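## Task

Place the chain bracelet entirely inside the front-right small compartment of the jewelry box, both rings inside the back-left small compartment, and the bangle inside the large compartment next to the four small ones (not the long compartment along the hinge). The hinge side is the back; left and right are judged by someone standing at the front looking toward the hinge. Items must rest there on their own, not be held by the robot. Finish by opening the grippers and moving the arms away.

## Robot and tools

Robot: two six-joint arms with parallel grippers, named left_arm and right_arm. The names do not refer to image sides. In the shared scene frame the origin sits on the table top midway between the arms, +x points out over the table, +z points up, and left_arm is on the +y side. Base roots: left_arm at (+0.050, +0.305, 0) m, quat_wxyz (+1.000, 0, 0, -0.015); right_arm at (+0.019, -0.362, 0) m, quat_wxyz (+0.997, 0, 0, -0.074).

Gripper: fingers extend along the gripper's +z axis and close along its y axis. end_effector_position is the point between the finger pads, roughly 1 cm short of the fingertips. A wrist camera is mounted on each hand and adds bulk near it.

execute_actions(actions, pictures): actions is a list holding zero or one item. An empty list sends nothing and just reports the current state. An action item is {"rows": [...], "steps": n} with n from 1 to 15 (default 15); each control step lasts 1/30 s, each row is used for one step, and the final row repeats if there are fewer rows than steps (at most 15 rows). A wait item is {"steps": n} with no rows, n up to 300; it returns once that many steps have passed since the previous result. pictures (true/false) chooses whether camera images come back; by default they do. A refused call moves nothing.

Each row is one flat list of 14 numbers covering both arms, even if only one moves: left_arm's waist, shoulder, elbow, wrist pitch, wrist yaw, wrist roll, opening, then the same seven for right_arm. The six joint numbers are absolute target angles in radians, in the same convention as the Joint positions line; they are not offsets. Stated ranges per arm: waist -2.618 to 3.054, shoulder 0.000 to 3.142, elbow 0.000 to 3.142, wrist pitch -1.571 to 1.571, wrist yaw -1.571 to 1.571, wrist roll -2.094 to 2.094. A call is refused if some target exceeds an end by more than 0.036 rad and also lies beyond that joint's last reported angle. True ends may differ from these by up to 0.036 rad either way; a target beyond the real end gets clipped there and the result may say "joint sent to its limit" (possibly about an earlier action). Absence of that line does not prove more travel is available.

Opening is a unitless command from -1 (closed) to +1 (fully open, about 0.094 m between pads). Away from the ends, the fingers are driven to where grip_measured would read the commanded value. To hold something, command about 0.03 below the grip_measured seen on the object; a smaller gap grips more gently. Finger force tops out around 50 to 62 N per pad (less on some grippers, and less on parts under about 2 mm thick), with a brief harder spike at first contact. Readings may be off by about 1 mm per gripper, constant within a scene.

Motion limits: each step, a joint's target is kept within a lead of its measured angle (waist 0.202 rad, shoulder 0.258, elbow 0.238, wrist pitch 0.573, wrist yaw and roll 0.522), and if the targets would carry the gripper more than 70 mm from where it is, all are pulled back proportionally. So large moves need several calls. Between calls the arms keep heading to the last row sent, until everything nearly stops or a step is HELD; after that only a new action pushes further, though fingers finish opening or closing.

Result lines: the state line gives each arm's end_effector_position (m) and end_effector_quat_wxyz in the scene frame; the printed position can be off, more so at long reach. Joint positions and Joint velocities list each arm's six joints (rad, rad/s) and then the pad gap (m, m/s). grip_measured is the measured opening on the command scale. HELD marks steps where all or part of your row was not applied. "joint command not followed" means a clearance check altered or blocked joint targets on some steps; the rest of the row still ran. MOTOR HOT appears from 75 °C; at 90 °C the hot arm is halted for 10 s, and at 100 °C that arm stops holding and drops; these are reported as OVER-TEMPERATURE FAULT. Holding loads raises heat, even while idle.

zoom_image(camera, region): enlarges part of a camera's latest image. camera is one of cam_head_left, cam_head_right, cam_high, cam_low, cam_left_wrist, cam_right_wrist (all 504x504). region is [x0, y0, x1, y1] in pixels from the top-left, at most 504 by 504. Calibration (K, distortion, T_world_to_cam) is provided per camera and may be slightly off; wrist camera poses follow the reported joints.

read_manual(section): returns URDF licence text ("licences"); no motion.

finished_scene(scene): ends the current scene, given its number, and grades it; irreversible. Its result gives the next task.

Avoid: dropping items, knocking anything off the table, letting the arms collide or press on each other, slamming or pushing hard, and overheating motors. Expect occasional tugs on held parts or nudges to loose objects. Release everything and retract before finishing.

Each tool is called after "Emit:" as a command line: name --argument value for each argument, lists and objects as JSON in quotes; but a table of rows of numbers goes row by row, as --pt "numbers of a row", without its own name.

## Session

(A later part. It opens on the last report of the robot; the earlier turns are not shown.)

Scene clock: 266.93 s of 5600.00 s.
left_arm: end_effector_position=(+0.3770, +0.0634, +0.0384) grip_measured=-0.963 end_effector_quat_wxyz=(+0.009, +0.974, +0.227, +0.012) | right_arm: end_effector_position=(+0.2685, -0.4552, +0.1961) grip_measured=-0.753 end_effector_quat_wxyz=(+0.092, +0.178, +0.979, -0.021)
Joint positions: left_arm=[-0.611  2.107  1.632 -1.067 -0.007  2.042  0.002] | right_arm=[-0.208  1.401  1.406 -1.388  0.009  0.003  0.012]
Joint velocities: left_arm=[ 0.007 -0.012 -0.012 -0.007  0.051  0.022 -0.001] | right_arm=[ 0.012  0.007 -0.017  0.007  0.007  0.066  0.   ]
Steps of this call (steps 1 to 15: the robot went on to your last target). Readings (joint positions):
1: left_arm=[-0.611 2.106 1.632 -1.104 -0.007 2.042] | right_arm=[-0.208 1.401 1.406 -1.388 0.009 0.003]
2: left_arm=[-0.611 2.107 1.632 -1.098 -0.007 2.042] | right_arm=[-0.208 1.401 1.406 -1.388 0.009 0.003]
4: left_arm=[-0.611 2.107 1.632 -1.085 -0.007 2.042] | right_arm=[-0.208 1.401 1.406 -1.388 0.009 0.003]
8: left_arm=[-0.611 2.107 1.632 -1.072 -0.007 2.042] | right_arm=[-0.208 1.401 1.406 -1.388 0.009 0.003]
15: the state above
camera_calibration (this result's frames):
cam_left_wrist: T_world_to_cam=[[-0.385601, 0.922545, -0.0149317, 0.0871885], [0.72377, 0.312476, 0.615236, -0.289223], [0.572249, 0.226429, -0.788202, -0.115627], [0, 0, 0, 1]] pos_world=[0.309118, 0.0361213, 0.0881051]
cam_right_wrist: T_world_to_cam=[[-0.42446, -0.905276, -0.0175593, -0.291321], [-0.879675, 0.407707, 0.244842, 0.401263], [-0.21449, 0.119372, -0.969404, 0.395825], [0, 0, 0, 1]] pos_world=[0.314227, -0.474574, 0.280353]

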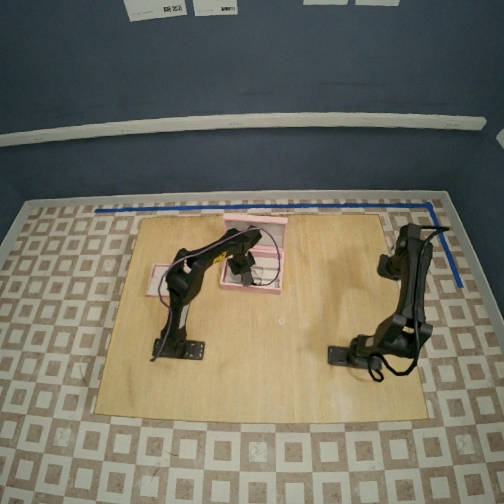

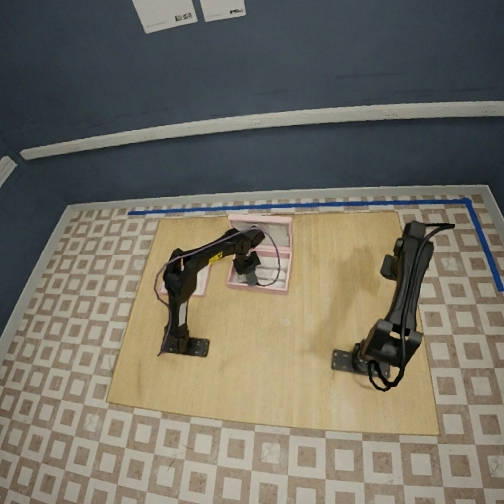

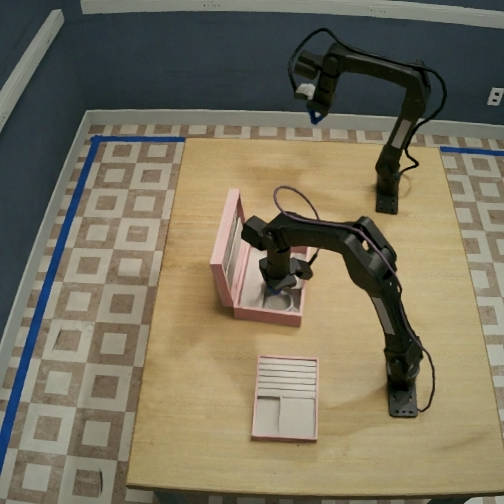

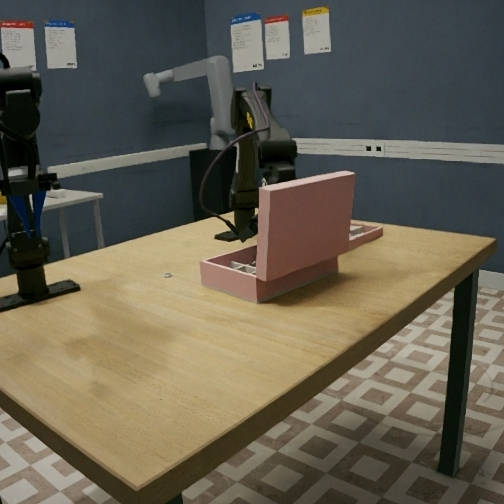

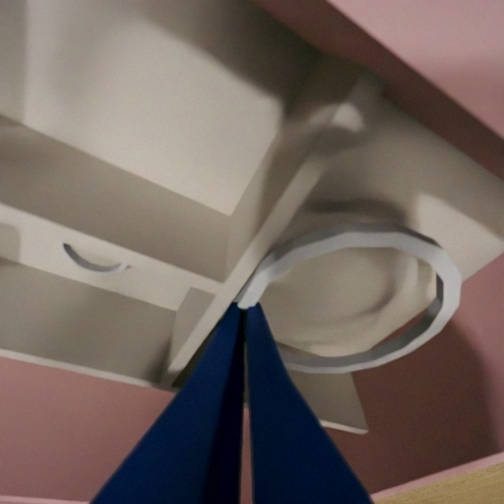

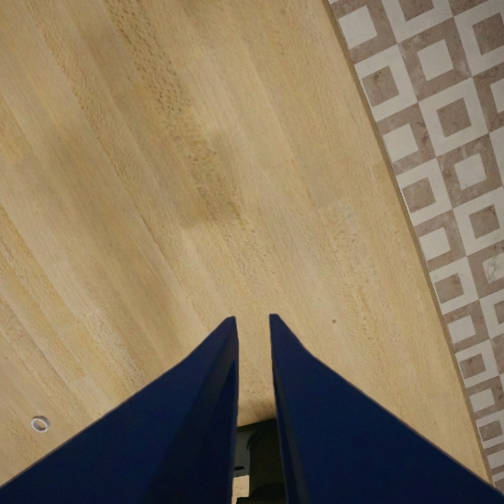

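Emit:
execute_actions --actions '[{"rows":[[-0.585,2.1,1.625,-1.115,0,2.05,-0.98,-0.2,1.4,1.4,-1.39,0,0,-0.75],[-0.585,2.1,1.625,-1.115,0,2.05,-0.98,-0.2,1.4,1.4,-1.39,0,0,-0.75],[-0.585,2.1,1.625,-1.115,0,2.05,-0.98,-0.2,1.4,1.4,-1.39,0,0,-0.75],[-0.585,2.1,1.625,-1.115,0,2.05,-0.98,-0.2,1.4,1.4,-1.39,0,0,-0.75],[-0.585,2.1,1.625,-1.115,0,2.05,-0.98,-0.2,1.4,1.4,-1.39,0,0,-0.75],[-0.585,2.1,1.625,-1.115,0,2.05,-0.98,-0.2,1.4,1.4,-1.39,0,0,-0.75],[-0.585,2.11,1.625,-1.115,0,2.05,-0.98,-0.2,1.4,1.4,-1.39,0,0,-0.75],[-0.585,2.12,1.62,-1.11,0,2.05,-0.98,-0.2,1.4,1.4,-1.39,0,0,-0.75],[-0.585,2.13,1.615,-1.105,0,2.05,-0.98,-0.2,1.4,1.4,-1.39,0,0,-0.75],[-0.585,2.135,1.615,-1.105,0,2.05,-0.98,-0.2,1.4,1.4,-1.39,0,0,-0.75]]}]'

Scene clock: 274.40 s of 5600.00 s.
left_arm: end_effector_position=(+0.3765, +0.0723, +0.0325) grip_measured=-0.963 end_effector_quat_wxyz=(-0.004, +0.972, +0.235, +0.001) | right_arm: end_effector_position=(+0.2685, -0.4552, +0.1961) grip_measured=-0.753 end_effector_quat_wxyz=(+0.092, +0.178, +0.979, -0.021)
Joint positions: left_arm=[-0.594  2.122  1.632 -1.084 -0.006  2.042  0.002] | right_arm=[-0.208  1.401  1.406 -1.388  0.009  0.003  0.012]
Joint velocities: left_arm=[ 0.007  0.081 -0.007 -0.022 -0.095 -0.037 -0.001] | right_arm=[ 0.002 -0.012 -0.007 -0.007 -0.007  0.022  0.001]
Steps of this call (steps 1 to 15: the robot went on to your last target; steps 16 to 90: nothing new was sent; then 3.97 s passed at rest; steps 91 to 105: all 15 steps of this action). Readings (joint positions):
91: left_arm=[-0.610 2.107 1.632 -1.067 -0.006 2.042] | right_arm=[-0.208 1.401 1.406 -1.388 0.009 0.003]
92: left_arm=[-0.608 2.107 1.632 -1.071 -0.006 2.042] | right_arm=[-0.208 1.401 1.406 -1.388 0.009 0.003]
94: left_arm=[-0.602 2.107 1.632 -1.078 -0.006 2.042] | right_arm=[-0.208 1.401 1.406 -1.388 0.009 0.003]
98: left_arm=[-0.594 2.107 1.632 -1.084 -0.006 2.042] | right_arm=[-0.208 1.401 1.406 -1.388 0.009 0.003]
105: the state above
camera_calibration (this result's frames):
cam_left_wrist: T_world_to_cam=[[-0.4014, 0.915809, 0.0131327, 0.0842233], [0.734629, 0.31336, 0.601768, -0.291715], [0.546989, 0.251198, -0.798563, -0.11396], [0, 0, 0, 1]] pos_world=[0.310445, 0.0429059, 0.0834346]
cam_right_wrist: T_world_to_cam=[[-0.42446, -0.905276, -0.0175593, -0.291321], [-0.879675, 0.407707, 0.244842, 0.401263], [-0.21449, 0.119372, -0.969404, 0.395825], [0, 0, 0, 1]] pos_world=[0.314227, -0.474574, 0.280353]

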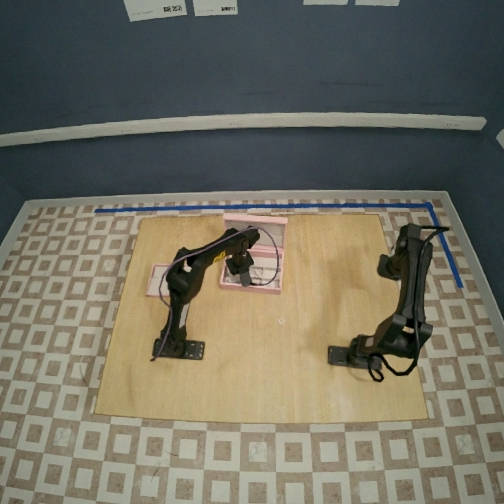

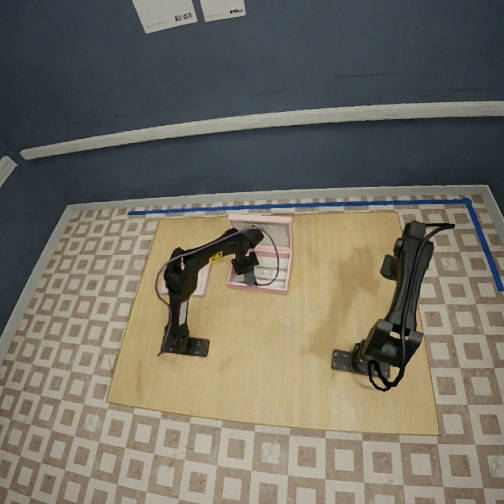

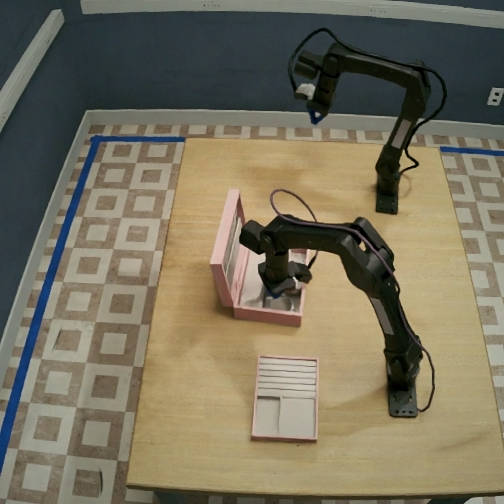

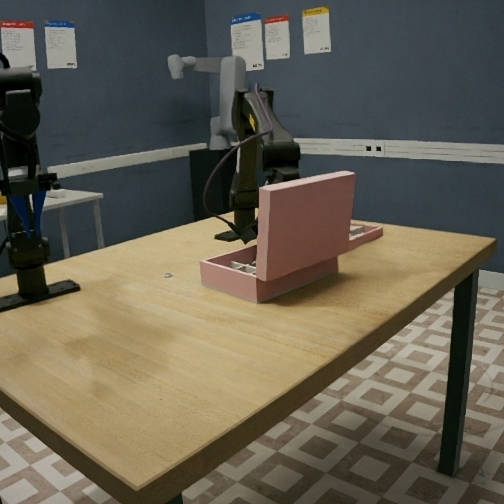

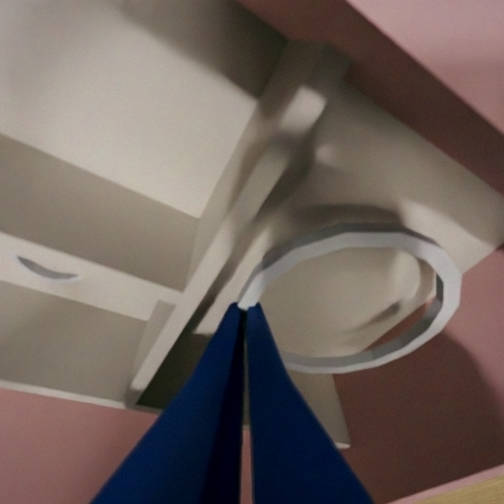

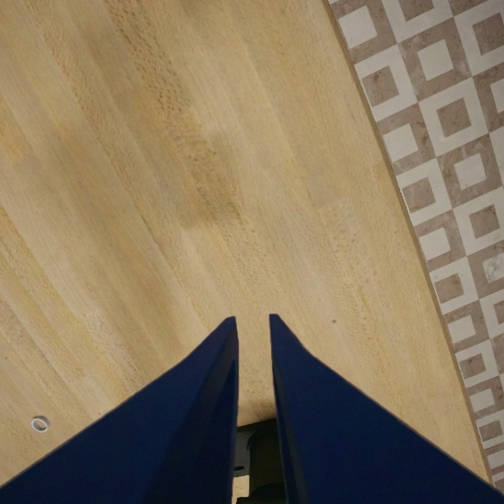

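Emit:
execute_actions --actions '[{"rows":[[-0.585,2.15,1.615,-1.105,0,2.05,-0.98,-0.2,1.4,1.4,-1.39,0,0,-0.75],[-0.585,2.15,1.615,-1.105,0,2.05,-0.98,-0.2,1.4,1.4,-1.39,0,0,-0.75],[-0.585,2.15,1.615,-1.105,0,2.05,-0.98,-0.2,1.4,1.4,-1.39,0,0,-0.75],[-0.585,2.15,1.615,-1.105,0,2.05,-0.98,-0.2,1.4,1.4,-1.39,0,0,-0.75],[-0.585,2.15,1.615,-1.105,0,2.05,-0.98,-0.2,1.4,1.4,-1.39,0,0,-0.75],[-0.585,2.15,1.615,-1.105,0,2.05,-0.98,-0.2,1.4,1.4,-1.39,0,0,-0.75],[-0.585,2.15,1.615,-1.105,0,2.05,-0.98,-0.2,1.4,1.4,-1.39,0,0,-0.75],[-0.585,2.15,1.615,-1.105,0,2.05,-0.98,-0.2,1.4,1.4,-1.39,0,0,-0.75],[-0.585,2.14,1.615,-1.105,0,2.05,-0.7,-0.2,1.4,1.4,-1.39,0,0,-0.75]]}]' --pictures false

Emit:
execute_actions --actions '[{"rows":[[-0.585,2.12,1.65,-1.11,0,2.05,-0.7,-0.2,1.4,1.4,-1.39,0,0,-0.75],[-0.585,2.11,1.68,-1.14,0,2.05,-0.7,-0.2,1.4,1.4,-1.39,0,0,-0.75],[-0.585,2.1,1.71,-1.17,0,2.05,-0.7,-0.2,1.4,1.4,-1.39,0,0,-0.75],[-0.585,2.09,1.74,-1.2,0,2.05,-0.7,-0.2,1.4,1.4,-1.39,0,0,-0.75],[-0.585,2.08,1.77,-1.24,0,2.05,-0.7,-0.2,1.4,1.4,-1.39,0,0,-0.75],[-0.585,2.07,1.8,-1.28,0,2.05,-0.7,-0.2,1.4,1.4,-1.39,0,0,-0.75],[-0.585,2.06,1.83,-1.32,0,2.05,-0.7,-0.2,1.4,1.4,-1.39,0,0,-0.75],[-0.585,2.05,1.86,-1.36,0,2.05,-0.7,-0.2,1.4,1.4,-1.39,0,0,-0.75],[-0.585,2.04,1.89,-1.4,0,2.05,-0.7,-0.2,1.4,1.4,-1.39,0,0,-0.75],[-0.585,2.03,1.91,-1.44,0,2.05,-0.7,-0.2,1.4,1.4,-1.39,0,0,-0.75]]}]'

Scene clock: 292.67 s of 5600.00 s.
left_arm: end_effector_position=(+0.3752, +0.0732, +0.0258) grip_measured=-0.702 end_effector_quat_wxyz=(-0.010, +0.972, +0.235, -0.005) | right_arm: end_effector_position=(+0.2685, -0.4552, +0.1961) grip_measured=-0.753 end_effector_quat_wxyz=(+0.092, +0.178, +0.979, -0.021)
Joint positions: left_arm=[-0.594  2.14   1.632 -1.084 -0.006  2.042  0.014] | right_arm=[-0.208  1.401  1.406 -1.388  0.009  0.003  0.012]
Joint velocities: left_arm=[-0.007  0.007  0.002  0.081 -0.022  0.051 -0.   ] | right_arm=[-0.002 -0.017 -0.022 -0.007  0.066 -0.007  0.   ]
Steps of this call (steps 1 to 15: the robot went on to your last target; steps 16 to 90: nothing new was sent; then 14.77 s passed at rest; steps 91 to 105: all 15 steps of this action). Readings (joint positions):
91: left_arm=[-0.594 2.127 1.632 -1.084 -0.006 2.042] | right_arm=[-0.208 1.401 1.406 -1.388 0.009 0.003]
92: left_arm=[-0.594 2.128 1.632 -1.084 -0.006 2.042] | right_arm=[-0.208 1.401 1.406 -1.388 0.009 0.003]
94: left_arm=[-0.594 2.133 1.632 -1.084 -0.006 2.042] | right_arm=[-0.208 1.401 1.406 -1.388 0.009 0.003]
98: left_arm=[-0.594 2.140 1.632 -1.084 -0.006 2.042] | right_arm=[-0.208 1.401 1.406 -1.388 0.009 0.003]
105: the state above

Scene clock: 293.17 s of 5600.00 s.
left_arm: end_effector_position=(+0.3809, +0.0691, +0.1375) grip_measured=-0.702 end_effector_quat_wxyz=(+0.030, +0.971, +0.235, +0.030) | right_arm: end_effector_position=(+0.2685, -0.4552, +0.1961) grip_measured=-0.753 end_effector_quat_wxyz=(+0.092, +0.178, +0.979, -0.021)
Joint positions: left_arm=[-0.594  2.023  1.898 -1.361 -0.006  2.042  0.014] | right_arm=[-0.208  1.401  1.406 -1.388  0.009  0.003  0.012]
Joint velocities: left_arm=[-0.012 -0.154  0.061 -0.447 -0.037 -0.007 -0.001] | right_arm=[ 0.007  0.012  0.007 -0.022  0.007 -0.022  0.001]
Steps of this call (steps 1 to 15: all 15 steps of this action). Readings (joint positions):
1: left_arm=[-0.594 2.140 1.632 -1.084 -0.006 2.042] | right_arm=[-0.208 1.401 1.406 -1.388 0.009 0.003]
2: left_arm=[-0.594 2.140 1.635 -1.089 -0.006 2.042] | right_arm=[-0.208 1.401 1.406 -1.388 0.009 0.003]
4: left_arm=[-0.594 2.140 1.660 -1.120 -0.006 2.042] | right_arm=[-0.208 1.401 1.406 -1.388 0.009 0.003]
8: left_arm=[-0.594 2.120 1.772 -1.214 -0.006 2.042] | right_arm=[-0.208 1.401 1.406 -1.388 0.009 0.003]
15: the state above
camera_calibration (this result's frames):
cam_left_wrist: T_world_to_cam=[[-0.399569, 0.914487, -0.0637004, 0.0974786], [0.689788, 0.345702, 0.636146, -0.347042], [0.603769, 0.210244, -0.768934, -0.0545676], [0, 0, 0, 1]] pos_world=[0.311281, 0.0423027, 0.18502]
cam_right_wrist: T_world_to_cam=[[-0.42446, -0.905276, -0.0175593, -0.291321], [-0.879675, 0.407707, 0.244842, 0.401263], [-0.21449, 0.119372, -0.969404, 0.395825], [0, 0, 0, 1]] pos_world=[0.314227, -0.474574, 0.280353]

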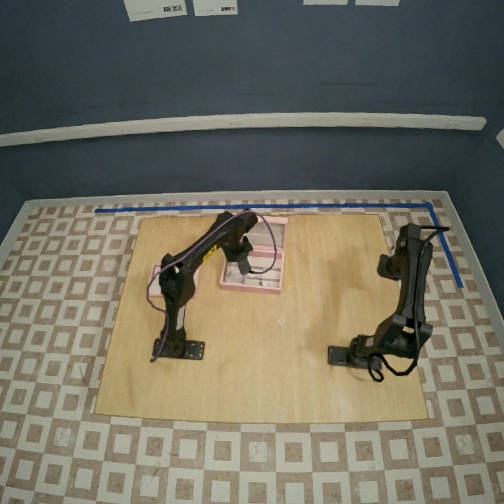

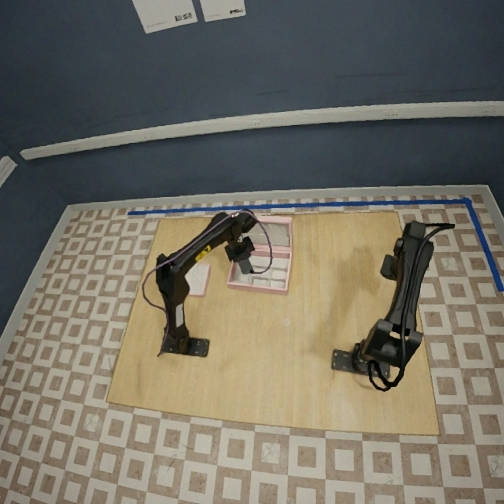

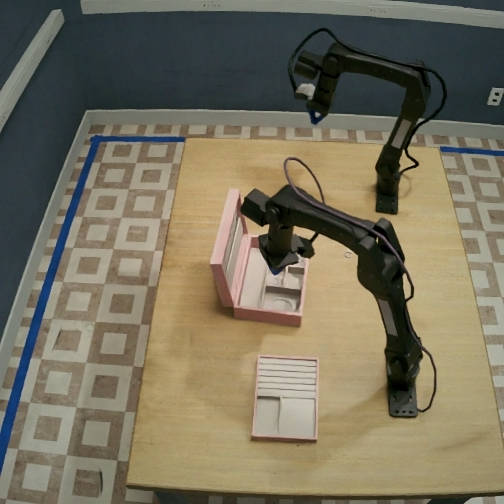

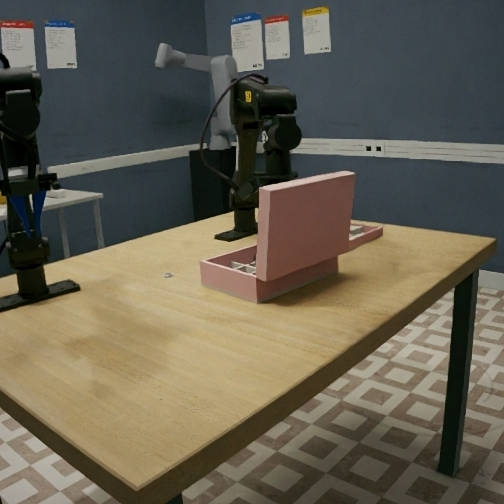

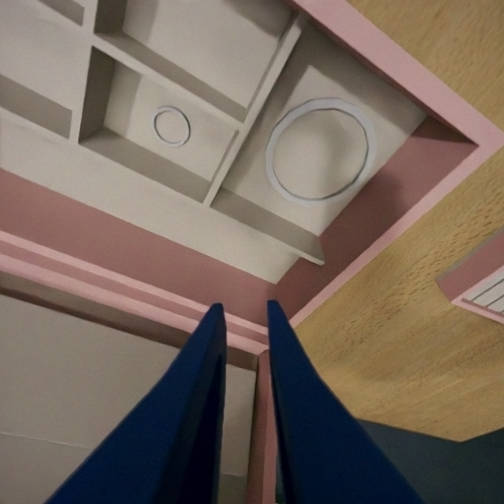

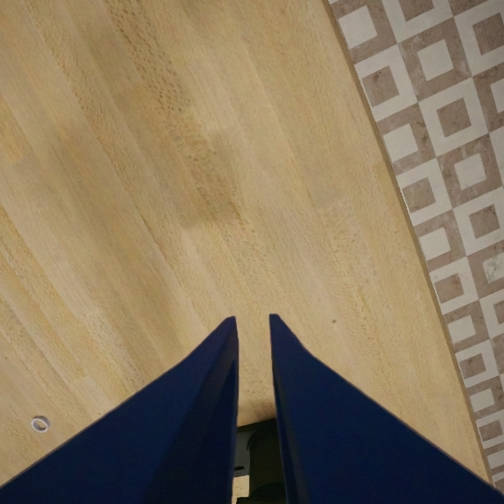

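Emit:
execute_actions --actions '[{"rows":[[-0.63,2.03,1.91,-1.44,0,2.05,-0.1,-0.2,1.4,1.4,-1.39,0,0,-0.75],[-0.68,2.03,1.91,-1.44,0,2.05,-0.1,-0.2,1.4,1.4,-1.39,0,0,-0.75],[-0.73,2.03,1.91,-1.44,0,2.05,-0.1,-0.2,1.4,1.4,-1.39,0,0,-0.75],[-0.78,2.03,1.91,-1.44,0,2.05,-0.1,-0.2,1.4,1.4,-1.39,0,0,-0.75],[-0.83,2.03,1.91,-1.44,0,2.05,-0.1,-0.2,1.4,1.4,-1.39,0,0,-0.75],[-0.88,2.03,1.91,-1.44,0,2.05,-0.1,-0.2,1.4,1.4,-1.39,0,0,-0.75],[-0.93,2.03,1.91,-1.44,0,2.05,-0.1,-0.2,1.4,1.4,-1.39,0,0,-0.75],[-0.98,2.03,1.91,-1.44,0,2.05,-0.1,-0.2,1.4,1.4,-1.39,0,0,-0.75],[-1.03,2.03,1.91,-1.44,0,2.05,-0.1,-0.2,1.4,1.4,-1.39,0,0,-0.75],[-1.08,2.04,1.91,-1.43,0,2.05,-0.1,-0.2,1.4,1.4,-1.39,0,0,-0.75],[-1.12,2.05,1.91,-1.42,0,2.05,-0.1,-0.2,1.4,1.4,-1.39,0,0,-0.75],[-1.16,2.06,1.91,-1.4,0,2.05,-0.1,-0.2,1.4,1.4,-1.39,0,0,-0.75],[-1.19,2.07,1.9,-1.38,0,2.05,-0.1,-0.2,1.4,1.4,-1.39,0,0,-0.75],[-1.22,2.08,1.89,-1.36,0,2.05,-0.1,-0.2,1.4,1.4,-1.39,0,0,-0.75],[-1.24,2.09,1.88,-1.34,0,2.05,-0.1,-0.2,1.4,1.4,-1.39,0,0,-0.75]]}]' --pictures false

Emit:
execute_actions --actions '[{"rows":[[-1.24,2.1,1.875,-1.32,0,2.05,-0.1,-0.2,1.4,1.4,-1.39,0,0,-0.75],[-1.24,2.11,1.87,-1.31,0,2.05,-0.1,-0.2,1.4,1.4,-1.39,0,0,-0.75],[-1.24,2.12,1.865,-1.3,0,2.05,-0.1,-0.2,1.4,1.4,-1.39,0,0,-0.75],[-1.24,2.13,1.86,-1.29,0,2.05,-0.1,-0.2,1.4,1.4,-1.39,0,0,-0.75],[-1.24,2.14,1.855,-1.275,0,2.05,-0.1,-0.2,1.4,1.4,-1.39,0,0,-0.75],[-1.24,2.15,1.85,-1.26,0,2.05,-0.1,-0.2,1.4,1.4,-1.39,0,0,-0.75],[-1.24,2.16,1.845,-1.245,0,2.05,-0.1,-0.2,1.4,1.4,-1.39,0,0,-0.75],[-1.24,2.17,1.84,-1.23,0,2.05,-0.1,-0.2,1.4,1.4,-1.39,0,0,-0.75]]}]' --pictures false

Emit:
execute_actions --actions '[{"steps":12}]'

Scene clock: 306.97 s of 5600.00 s.
left_arm: end_effector_position=(+0.1775, -0.0739, +0.1251) grip_measured=-0.102 end_effector_quat_wxyz=(+0.012, +0.997, -0.074, +0.005) | right_arm: end_effector_position=(+0.2685, -0.4552, +0.1961) grip_measured=-0.753 end_effector_quat_wxyz=(+0.092, +0.178, +0.979, -0.021)
Joint positions: left_arm=[-1.218  2.055  1.899 -1.389 -0.001  2.042  0.042] | right_arm=[-0.208  1.401  1.406 -1.388  0.009  0.003  0.012]
Joint velocities: left_arm=[-0.872  0.286  0.007  0.286  0.11  -0.022 -0.001] | right_arm=[ 0.012 -0.007 -0.002 -0.051  0.007  0.051  0.002]
Steps of this call (steps 1 to 30: the robot went on to your last target; steps 31 to 90: nothing new was sent; then 10.30 s passed at rest; steps 91 to 105: all 15 steps of this action). Readings (joint positions):
91: left_arm=[-0.596 2.023 1.899 -1.414 -0.006 2.042] | right_arm=[-0.208 1.401 1.406 -1.388 0.009 0.003]
92: left_arm=[-0.604 2.023 1.899 -1.414 -0.008 2.042] | right_arm=[-0.208 1.401 1.406 -1.388 0.009 0.003]
94: left_arm=[-0.652 2.023 1.899 -1.414 -0.015 2.042] | right_arm=[-0.208 1.401 1.406 -1.388 0.009 0.003]
98: left_arm=[-0.859 2.023 1.899 -1.414 -0.017 2.042] | right_arm=[-0.208 1.401 1.406 -1.388 0.009 0.003]
105: the state above

Scene clock: 307.47 s of 5600.00 s.
left_arm: end_effector_position=(+0.1709, -0.0962, +0.0666) grip_measured=-0.102 end_effector_quat_wxyz=(-0.002, +0.996, -0.089, -0.002) | right_arm: end_effector_position=(+0.2685, -0.4552, +0.1961) grip_measured=-0.753 end_effector_quat_wxyz=(+0.092, +0.178, +0.979, -0.021)
Joint positions: left_arm=[-1.248  2.174  1.85  -1.252  0.003  2.042  0.042] | right_arm=[-0.208  1.401  1.406 -1.388  0.009  0.003  0.012]
Joint velocities: left_arm=[ 0.012  0.002  0.002  0.037  0.007  0.022 -0.001] | right_arm=[-0.012 -0.002  0.007  0.051  0.037 -0.051 -0.001]
Steps of this call (steps 1 to 15: all 15 steps of this action). Readings (joint positions):
1: left_arm=[-1.243 2.065 1.899 -1.378 0.001 2.042] | right_arm=[-0.208 1.401 1.406 -1.388 0.009 0.003]
2: left_arm=[-1.259 2.077 1.899 -1.366 0.004 2.042] | right_arm=[-0.208 1.401 1.406 -1.388 0.009 0.003]
4: left_arm=[-1.267 2.097 1.891 -1.341 0.006 2.042] | right_arm=[-0.208 1.401 1.406 -1.388 0.009 0.003]
8: left_arm=[-1.252 2.139 1.867 -1.294 0.005 2.042] | right_arm=[-0.208 1.401 1.406 -1.388 0.009 0.003]
15: the state above

Scene clock: 307.87 s of 5600.00 s.
left_arm: end_effector_position=(+0.1717, -0.0987, +0.0666) grip_measured=-0.102 end_effector_quat_wxyz=(+0.003, +0.996, -0.089, -0.000) | right_arm: end_effector_position=(+0.2685, -0.4552, +0.1961) grip_measured=-0.753 end_effector_quat_wxyz=(+0.092, +0.178, +0.979, -0.021)
Joint positions: left_arm=[-1.248  2.174  1.85  -1.242  0.003  2.042  0.042] | right_arm=[-0.208  1.401  1.406 -1.388  0.009  0.003  0.012]
Joint velocities: left_arm=[-0.002 -0.007 -0.007  0.022  0.051  0.007 -0.   ] | right_arm=[-0.017 -0.012 -0.002  0.007  0.051  0.066 -0.   ]
Steps of this call (steps 1 to 12: the robot went on to your last target). Readings (joint positions):
1: left_arm=[-1.248 2.174 1.850 -1.249 0.003 2.042] | right_arm=[-0.208 1.401 1.406 -1.388 0.009 0.003]
2: left_arm=[-1.248 2.174 1.850 -1.247 0.003 2.042] | right_arm=[-0.208 1.401 1.406 -1.388 0.009 0.003]
4: left_arm=[-1.248 2.174 1.850 -1.245 0.003 2.042] | right_arm=[-0.208 1.401 1.406 -1.388 0.009 0.003]
8: left_arm=[-1.248 2.174 1.850 -1.243 0.003 2.042] | right_arm=[-0.208 1.401 1.406 -1.388 0.009 0.003]
12: the state above
camera_calibration (this result's frames):
cam_left_wrist: T_world_to_cam=[[0.238843, 0.971058, 0.000267514, 0.0545572], [0.777252, -0.191339, 0.59939, -0.165158], [0.582094, -0.142952, -0.800457, 0.0235117], [0, 0, 0, 1]] pos_world=[0.101652, -0.0812183, 0.117799]
cam_right_wrist: T_world_to_cam=[[-0.42446, -0.905276, -0.0175593, -0.291321], [-0.879675, 0.407707, 0.244842, 0.401263], [-0.21449, 0.119372, -0.969404, 0.395825], [0, 0, 0, 1]] pos_world=[0.314227, -0.474574, 0.280353]

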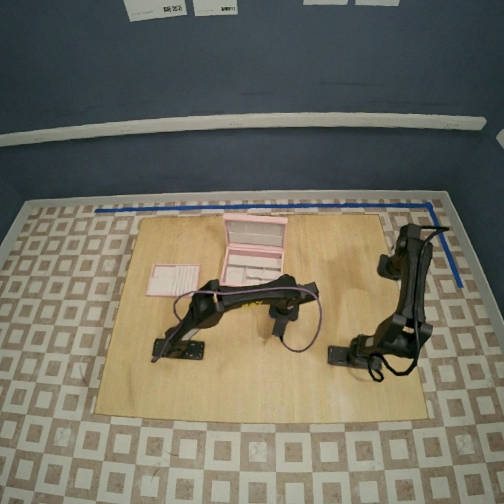

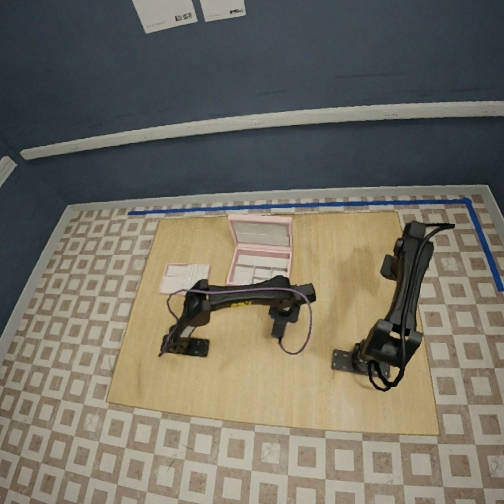

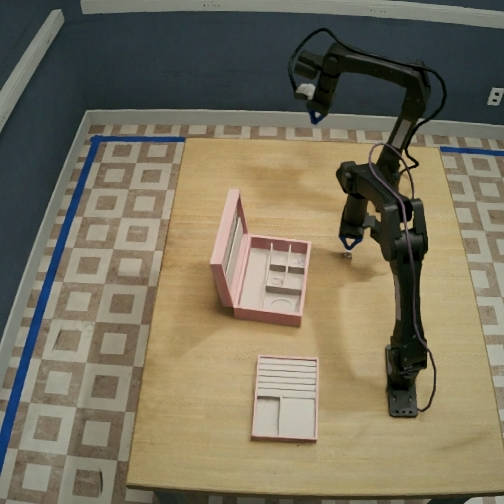

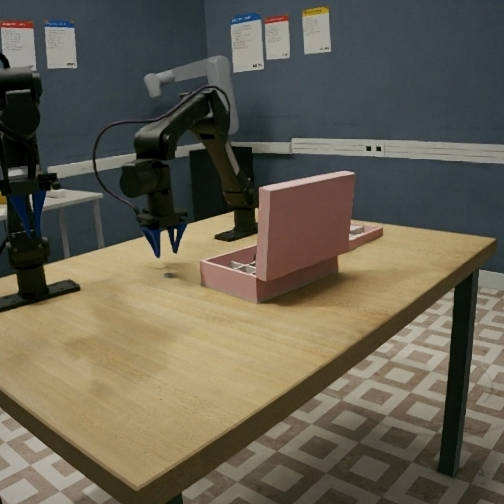

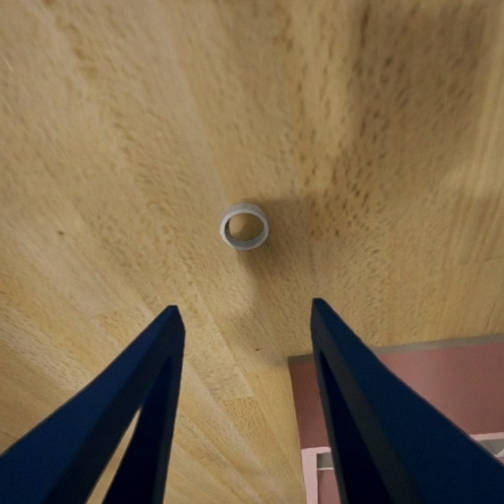

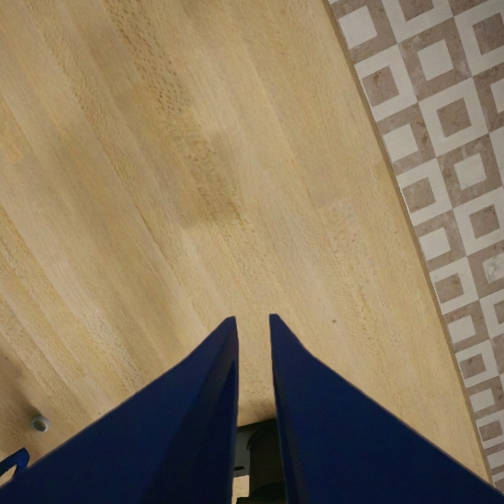

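Emit:
execute_actions --actions '[{"rows":[[-1.265,2.175,1.83,-1.22,0,2.05,-0.1,-0.2,1.4,1.4,-1.39,0,0,-0.75],[-1.265,2.18,1.815,-1.2,0,2.05,-0.1,-0.2,1.4,1.4,-1.39,0,0,-0.75],[-1.265,2.185,1.8,-1.18,0,2.05,-0.1,-0.2,1.4,1.4,-1.39,0,0,-0.75],[-1.265,2.19,1.785,-1.16,0,2.05,-0.1,-0.2,1.4,1.4,-1.39,0,0,-0.75],[-1.265,2.195,1.77,-1.14,0,2.05,-0.1,-0.2,1.4,1.4,-1.39,0,0,-0.75],[-1.265,2.2,1.755,-1.12,0,2.05,-0.1,-0.2,1.4,1.4,-1.39,0,0,-0.75],[-1.265,2.205,1.74,-1.1,0,2.05,-0.1,-0.2,1.4,1.4,-1.39,0,0,-0.75],[-1.265,2.21,1.725,-1.08,0,2.05,-0.1,-0.2,1.4,1.4,-1.39,0,0,-0.75]]}]' --pictures false

Emit:
execute_actions --actions '[{"steps":12}]'

Scene clock: 321.20 s of 5600.00 s.
left_arm: end_effector_position=(+0.1685, -0.0970, +0.0232) grip_measured=-0.102 end_effector_quat_wxyz=(-0.005, +0.996, -0.092, -0.004) | right_arm: end_effector_position=(+0.2685, -0.4552, +0.1961) grip_measured=-0.753 end_effector_quat_wxyz=(+0.092, +0.178, +0.979, -0.021)
Joint positions: left_arm=[-1.254  2.211  1.736 -1.108  0.003  2.042  0.042] | right_arm=[-0.208  1.401  1.406 -1.388  0.009  0.003  0.012]
Joint velocities: left_arm=[-0.012  0.007 -0.002  0.081  0.007  0.037  0.   ] | right_arm=[ 0.002  0.007 -0.007  0.007 -0.037 -0.022  0.   ]
Steps of this call (steps 1 to 30: the robot went on to your last target; steps 31 to 90: nothing new was sent; then 9.83 s passed at rest; steps 91 to 105: all 15 steps of this action). Readings (joint positions):
91: left_arm=[-1.248 2.174 1.850 -1.241 0.003 2.042] | right_arm=[-0.208 1.401 1.406 -1.388 0.009 0.003]
92: left_arm=[-1.249 2.174 1.847 -1.235 0.003 2.042] | right_arm=[-0.208 1.401 1.406 -1.388 0.009 0.003]
94: left_arm=[-1.251 2.174 1.831 -1.214 0.003 2.042] | right_arm=[-0.208 1.401 1.406 -1.388 0.009 0.003]
98: left_arm=[-1.254 2.179 1.771 -1.157 0.003 2.042] | right_arm=[-0.208 1.401 1.406 -1.388 0.009 0.003]
105: the state above

Scene clock: 321.60 s of 5600.00 s.
left_arm: end_effector_position=(+0.1697, -0.1009, +0.0232) grip_measured=-0.102 end_effector_quat_wxyz=(+0.002, +0.996, -0.092, -0.001) | right_arm: end_effector_position=(+0.2685, -0.4552, +0.1961) grip_measured=-0.753 end_effector_quat_wxyz=(+0.092, +0.178, +0.979, -0.021)
Joint positions: left_arm=[-1.254  2.211  1.736 -1.092  0.003  2.042  0.042] | right_arm=[-0.208  1.401  1.406 -1.388  0.009  0.003  0.012]
Joint velocities: left_arm=[ 0.002 -0.012  0.007 -0.066  0.081  0.022 -0.001] | right_arm=[ 0.002  0.007 -0.027  0.022  0.037 -0.022 -0.   ]
Steps of this call (steps 1 to 12: the robot went on to your last target). Readings (joint positions):
1: left_arm=[-1.254 2.211 1.736 -1.105 0.003 2.042] | right_arm=[-0.208 1.401 1.406 -1.388 0.009 0.003]
2: left_arm=[-1.254 2.211 1.736 -1.102 0.003 2.042] | right_arm=[-0.208 1.401 1.406 -1.388 0.009 0.003]
4: left_arm=[-1.254 2.211 1.736 -1.097 0.003 2.042] | right_arm=[-0.208 1.401 1.406 -1.388 0.009 0.003]
8: left_arm=[-1.254 2.211 1.736 -1.094 0.003 2.042] | right_arm=[-0.208 1.401 1.406 -1.388 0.009 0.003]
12: the state above
camera_calibration (this result's frames):
cam_left_wrist: T_world_to_cam=[[0.244764, 0.96958, 0.00210398, 0.0559391], [0.776173, -0.197239, 0.598876, -0.138399], [0.581073, -0.14495, -0.800839, -0.0104259], [0, 0, 0, 1]] pos_world=[0.0997879, -0.0830463, 0.0744166]
cam_right_wrist: T_world_to_cam=[[-0.42446, -0.905276, -0.0175593, -0.291321], [-0.879675, 0.407707, 0.244842, 0.401263], [-0.21449, 0.119372, -0.969404, 0.395825], [0, 0, 0, 1]] pos_world=[0.314227, -0.474574, 0.280353]

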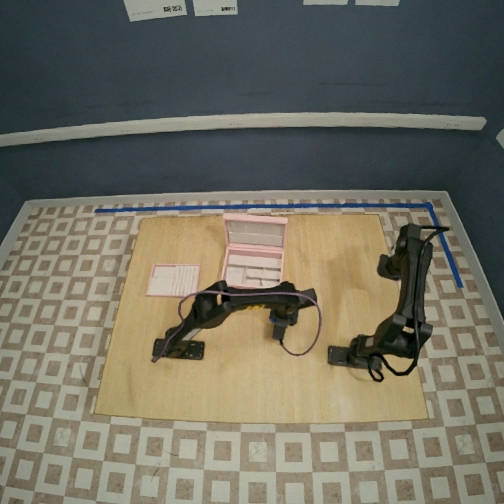

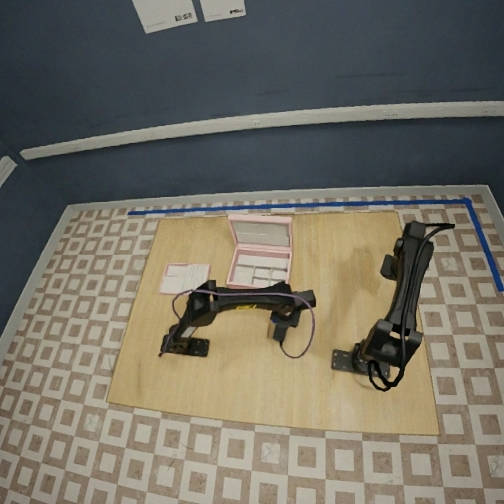

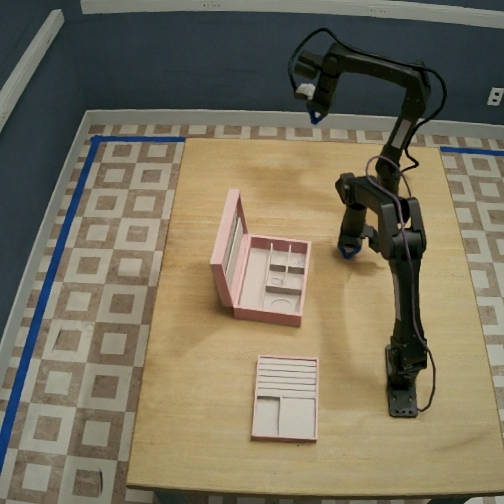

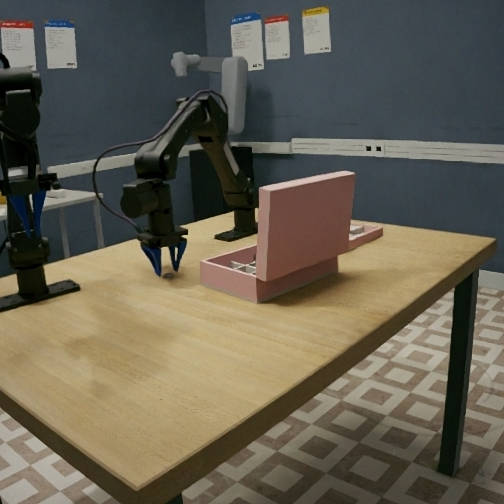

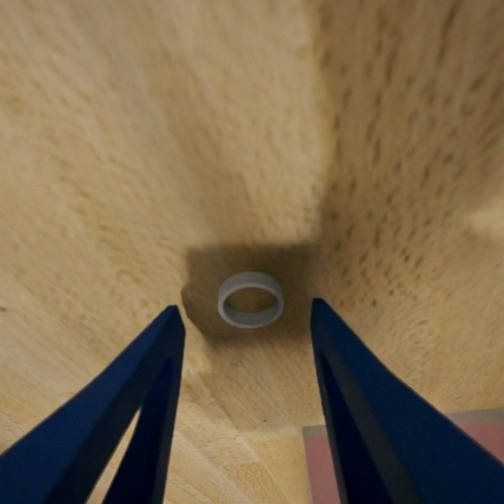

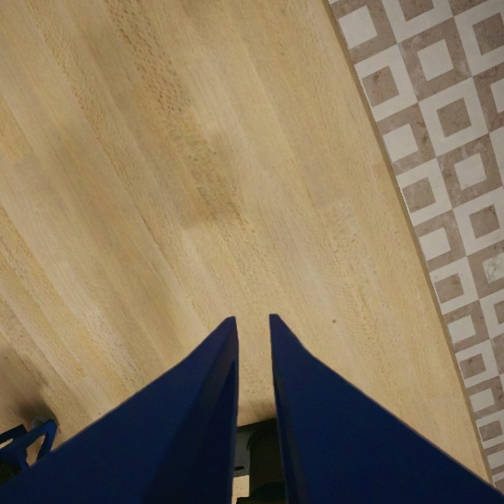

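Emit:
execute_actions --actions '[{"rows":[[-1.265,2.255,1.725,-1.08,0,2.05,-0.1,-0.2,1.4,1.4,-1.39,0,0,-0.75]]}]' --pictures false

Emit:
execute_actions --actions '[{"rows":[[-1.265,2.25,1.725,-1.08,0,2.05,-0.66,-0.2,1.4,1.4,-1.39,0,0,-0.75]]}]'

Scene clock: 325.23 s of 5600.00 s.
left_arm: end_effector_position=(+0.1697, -0.1010, +0.0162) grip_measured=-0.102 end_effector_quat_wxyz=(-0.002, +0.996, -0.092, -0.002) | right_arm: end_effector_position=(+0.2685, -0.4552, +0.1961) grip_measured=-0.753 end_effector_quat_wxyz=(+0.092, +0.178, +0.979, -0.021)
Joint positions: left_arm=[-1.254  2.228  1.736 -1.085  0.003  2.042  0.042] | right_arm=[-0.208  1.401  1.406 -1.388  0.009  0.003  0.012]
Joint velocities: left_arm=[-0.007  0.002 -0.022  0.022 -0.007 -0.081  0.001] | right_arm=[-0.007 -0.007 -0.017 -0.095 -0.037 -0.037  0.   ]
Steps of this call (steps 1 to 30: the robot went on to your last target; steps 31 to 90: nothing new was sent; then 0.13 s passed at rest; steps 91 to 105: all 15 steps of this action). Readings (joint positions):
91: left_arm=[-1.254 2.213 1.736 -1.091 0.003 2.042] | right_arm=[-0.208 1.401 1.406 -1.388 0.009 0.003]
92: left_arm=[-1.254 2.217 1.736 -1.089 0.003 2.042] | right_arm=[-0.208 1.401 1.406 -1.388 0.009 0.003]
94: left_arm=[-1.254 2.228 1.736 -1.090 0.003 2.042] | right_arm=[-0.208 1.401 1.406 -1.388 0.009 0.003]
98: left_arm=[-1.254 2.228 1.736 -1.085 0.003 2.042] | right_arm=[-0.208 1.401 1.406 -1.388 0.009 0.003]
105: the state above

Scene clock: 325.73 s of 5600.00 s.
left_arm: end_effector_position=(+0.1701, -0.1024, +0.0162) grip_measured=-0.627 end_effector_quat_wxyz=(+0.000, +0.996, -0.093, -0.001) | right_arm: end_effector_position=(+0.2685, -0.4552, +0.1961) grip_measured=-0.753 end_effector_quat_wxyz=(+0.092, +0.178, +0.979, -0.021)
Joint positions: left_arm=[-1.254  2.228  1.736 -1.079  0.003  2.042  0.018] | right_arm=[-0.208  1.401  1.406 -1.388  0.009  0.003  0.012]
Joint velocities: left_arm=[ 0.012  0.007  0.002 -0.037 -0.066  0.022 -0.   ] | right_arm=[ 0.002 -0.017  0.002 -0.007  0.007  0.095 -0.001]
Steps of this call (steps 1 to 15: all 15 steps of this action). Readings (joint positions):
1: left_arm=[-1.254 2.228 1.736 -1.083 0.003 2.042] | right_arm=[-0.208 1.401 1.406 -1.388 0.009 0.003]
2: left_arm=[-1.254 2.228 1.736 -1.080 0.003 2.042] | right_arm=[-0.208 1.401 1.406 -1.388 0.009 0.003]
4: left_arm=[-1.254 2.228 1.736 -1.079 0.003 2.042] | right_arm=[-0.208 1.401 1.406 -1.388 0.009 0.003]
8: left_arm=[-1.254 2.228 1.736 -1.079 0.003 2.042] | right_arm=[-0.208 1.401 1.406 -1.388 0.009 0.003]
15: the state above
camera_calibration (this result's frames):
cam_left_wrist: T_world_to_cam=[[0.245138, 0.969473, 0.00538812, 0.0572196], [0.77674, -0.199724, 0.597315, -0.135228], [0.580157, -0.142239, -0.801989, -0.0160229], [0, 0, 0, 1]] pos_world=[0.100306, -0.0847603, 0.0676154]
cam_right_wrist: T_world_to_cam=[[-0.42446, -0.905276, -0.0175593, -0.291321], [-0.879675, 0.407707, 0.244842, 0.401263], [-0.21449, 0.119372, -0.969404, 0.395825], [0, 0, 0, 1]] pos_world=[0.314227, -0.474574, 0.280353]

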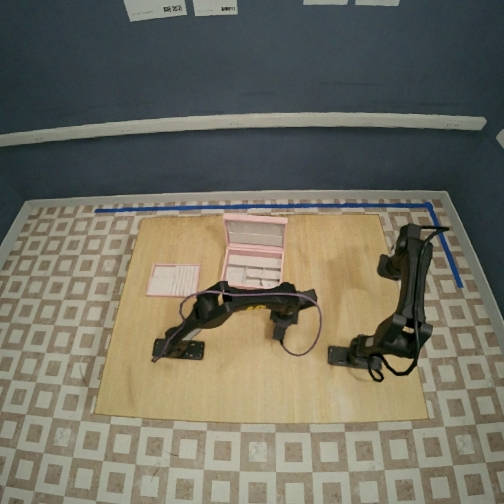

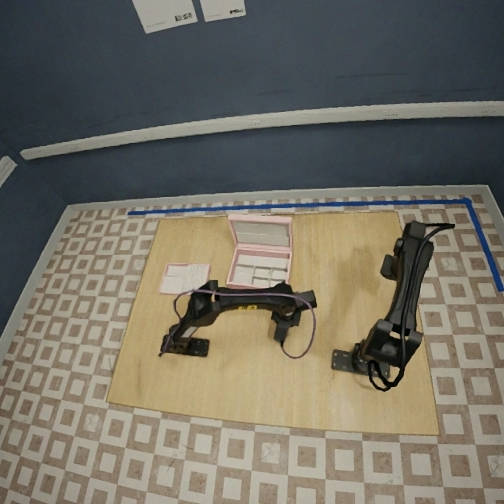

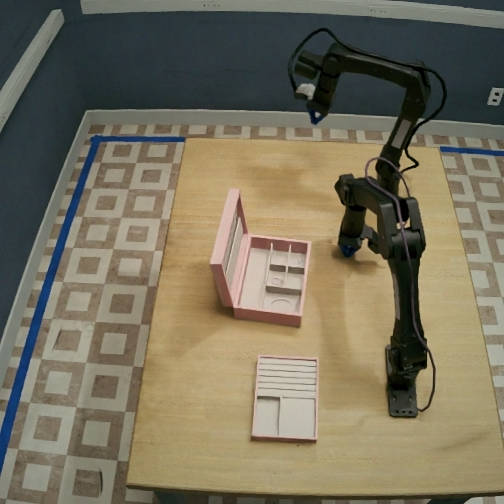

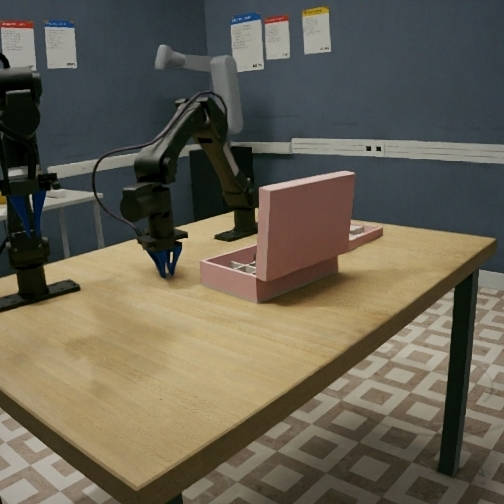

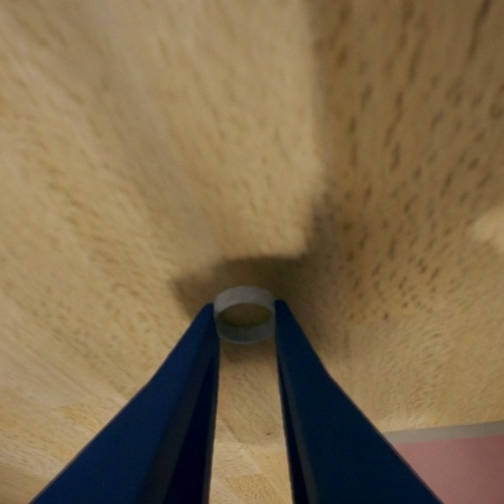

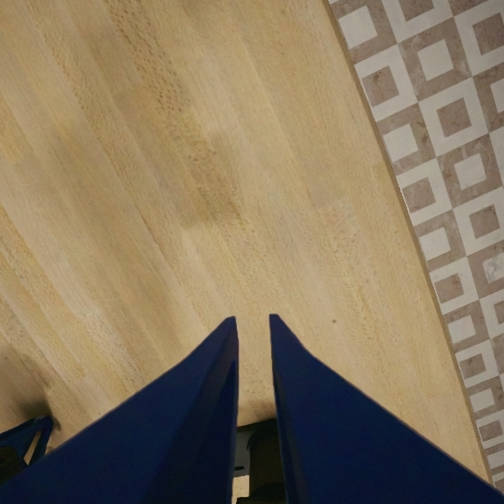

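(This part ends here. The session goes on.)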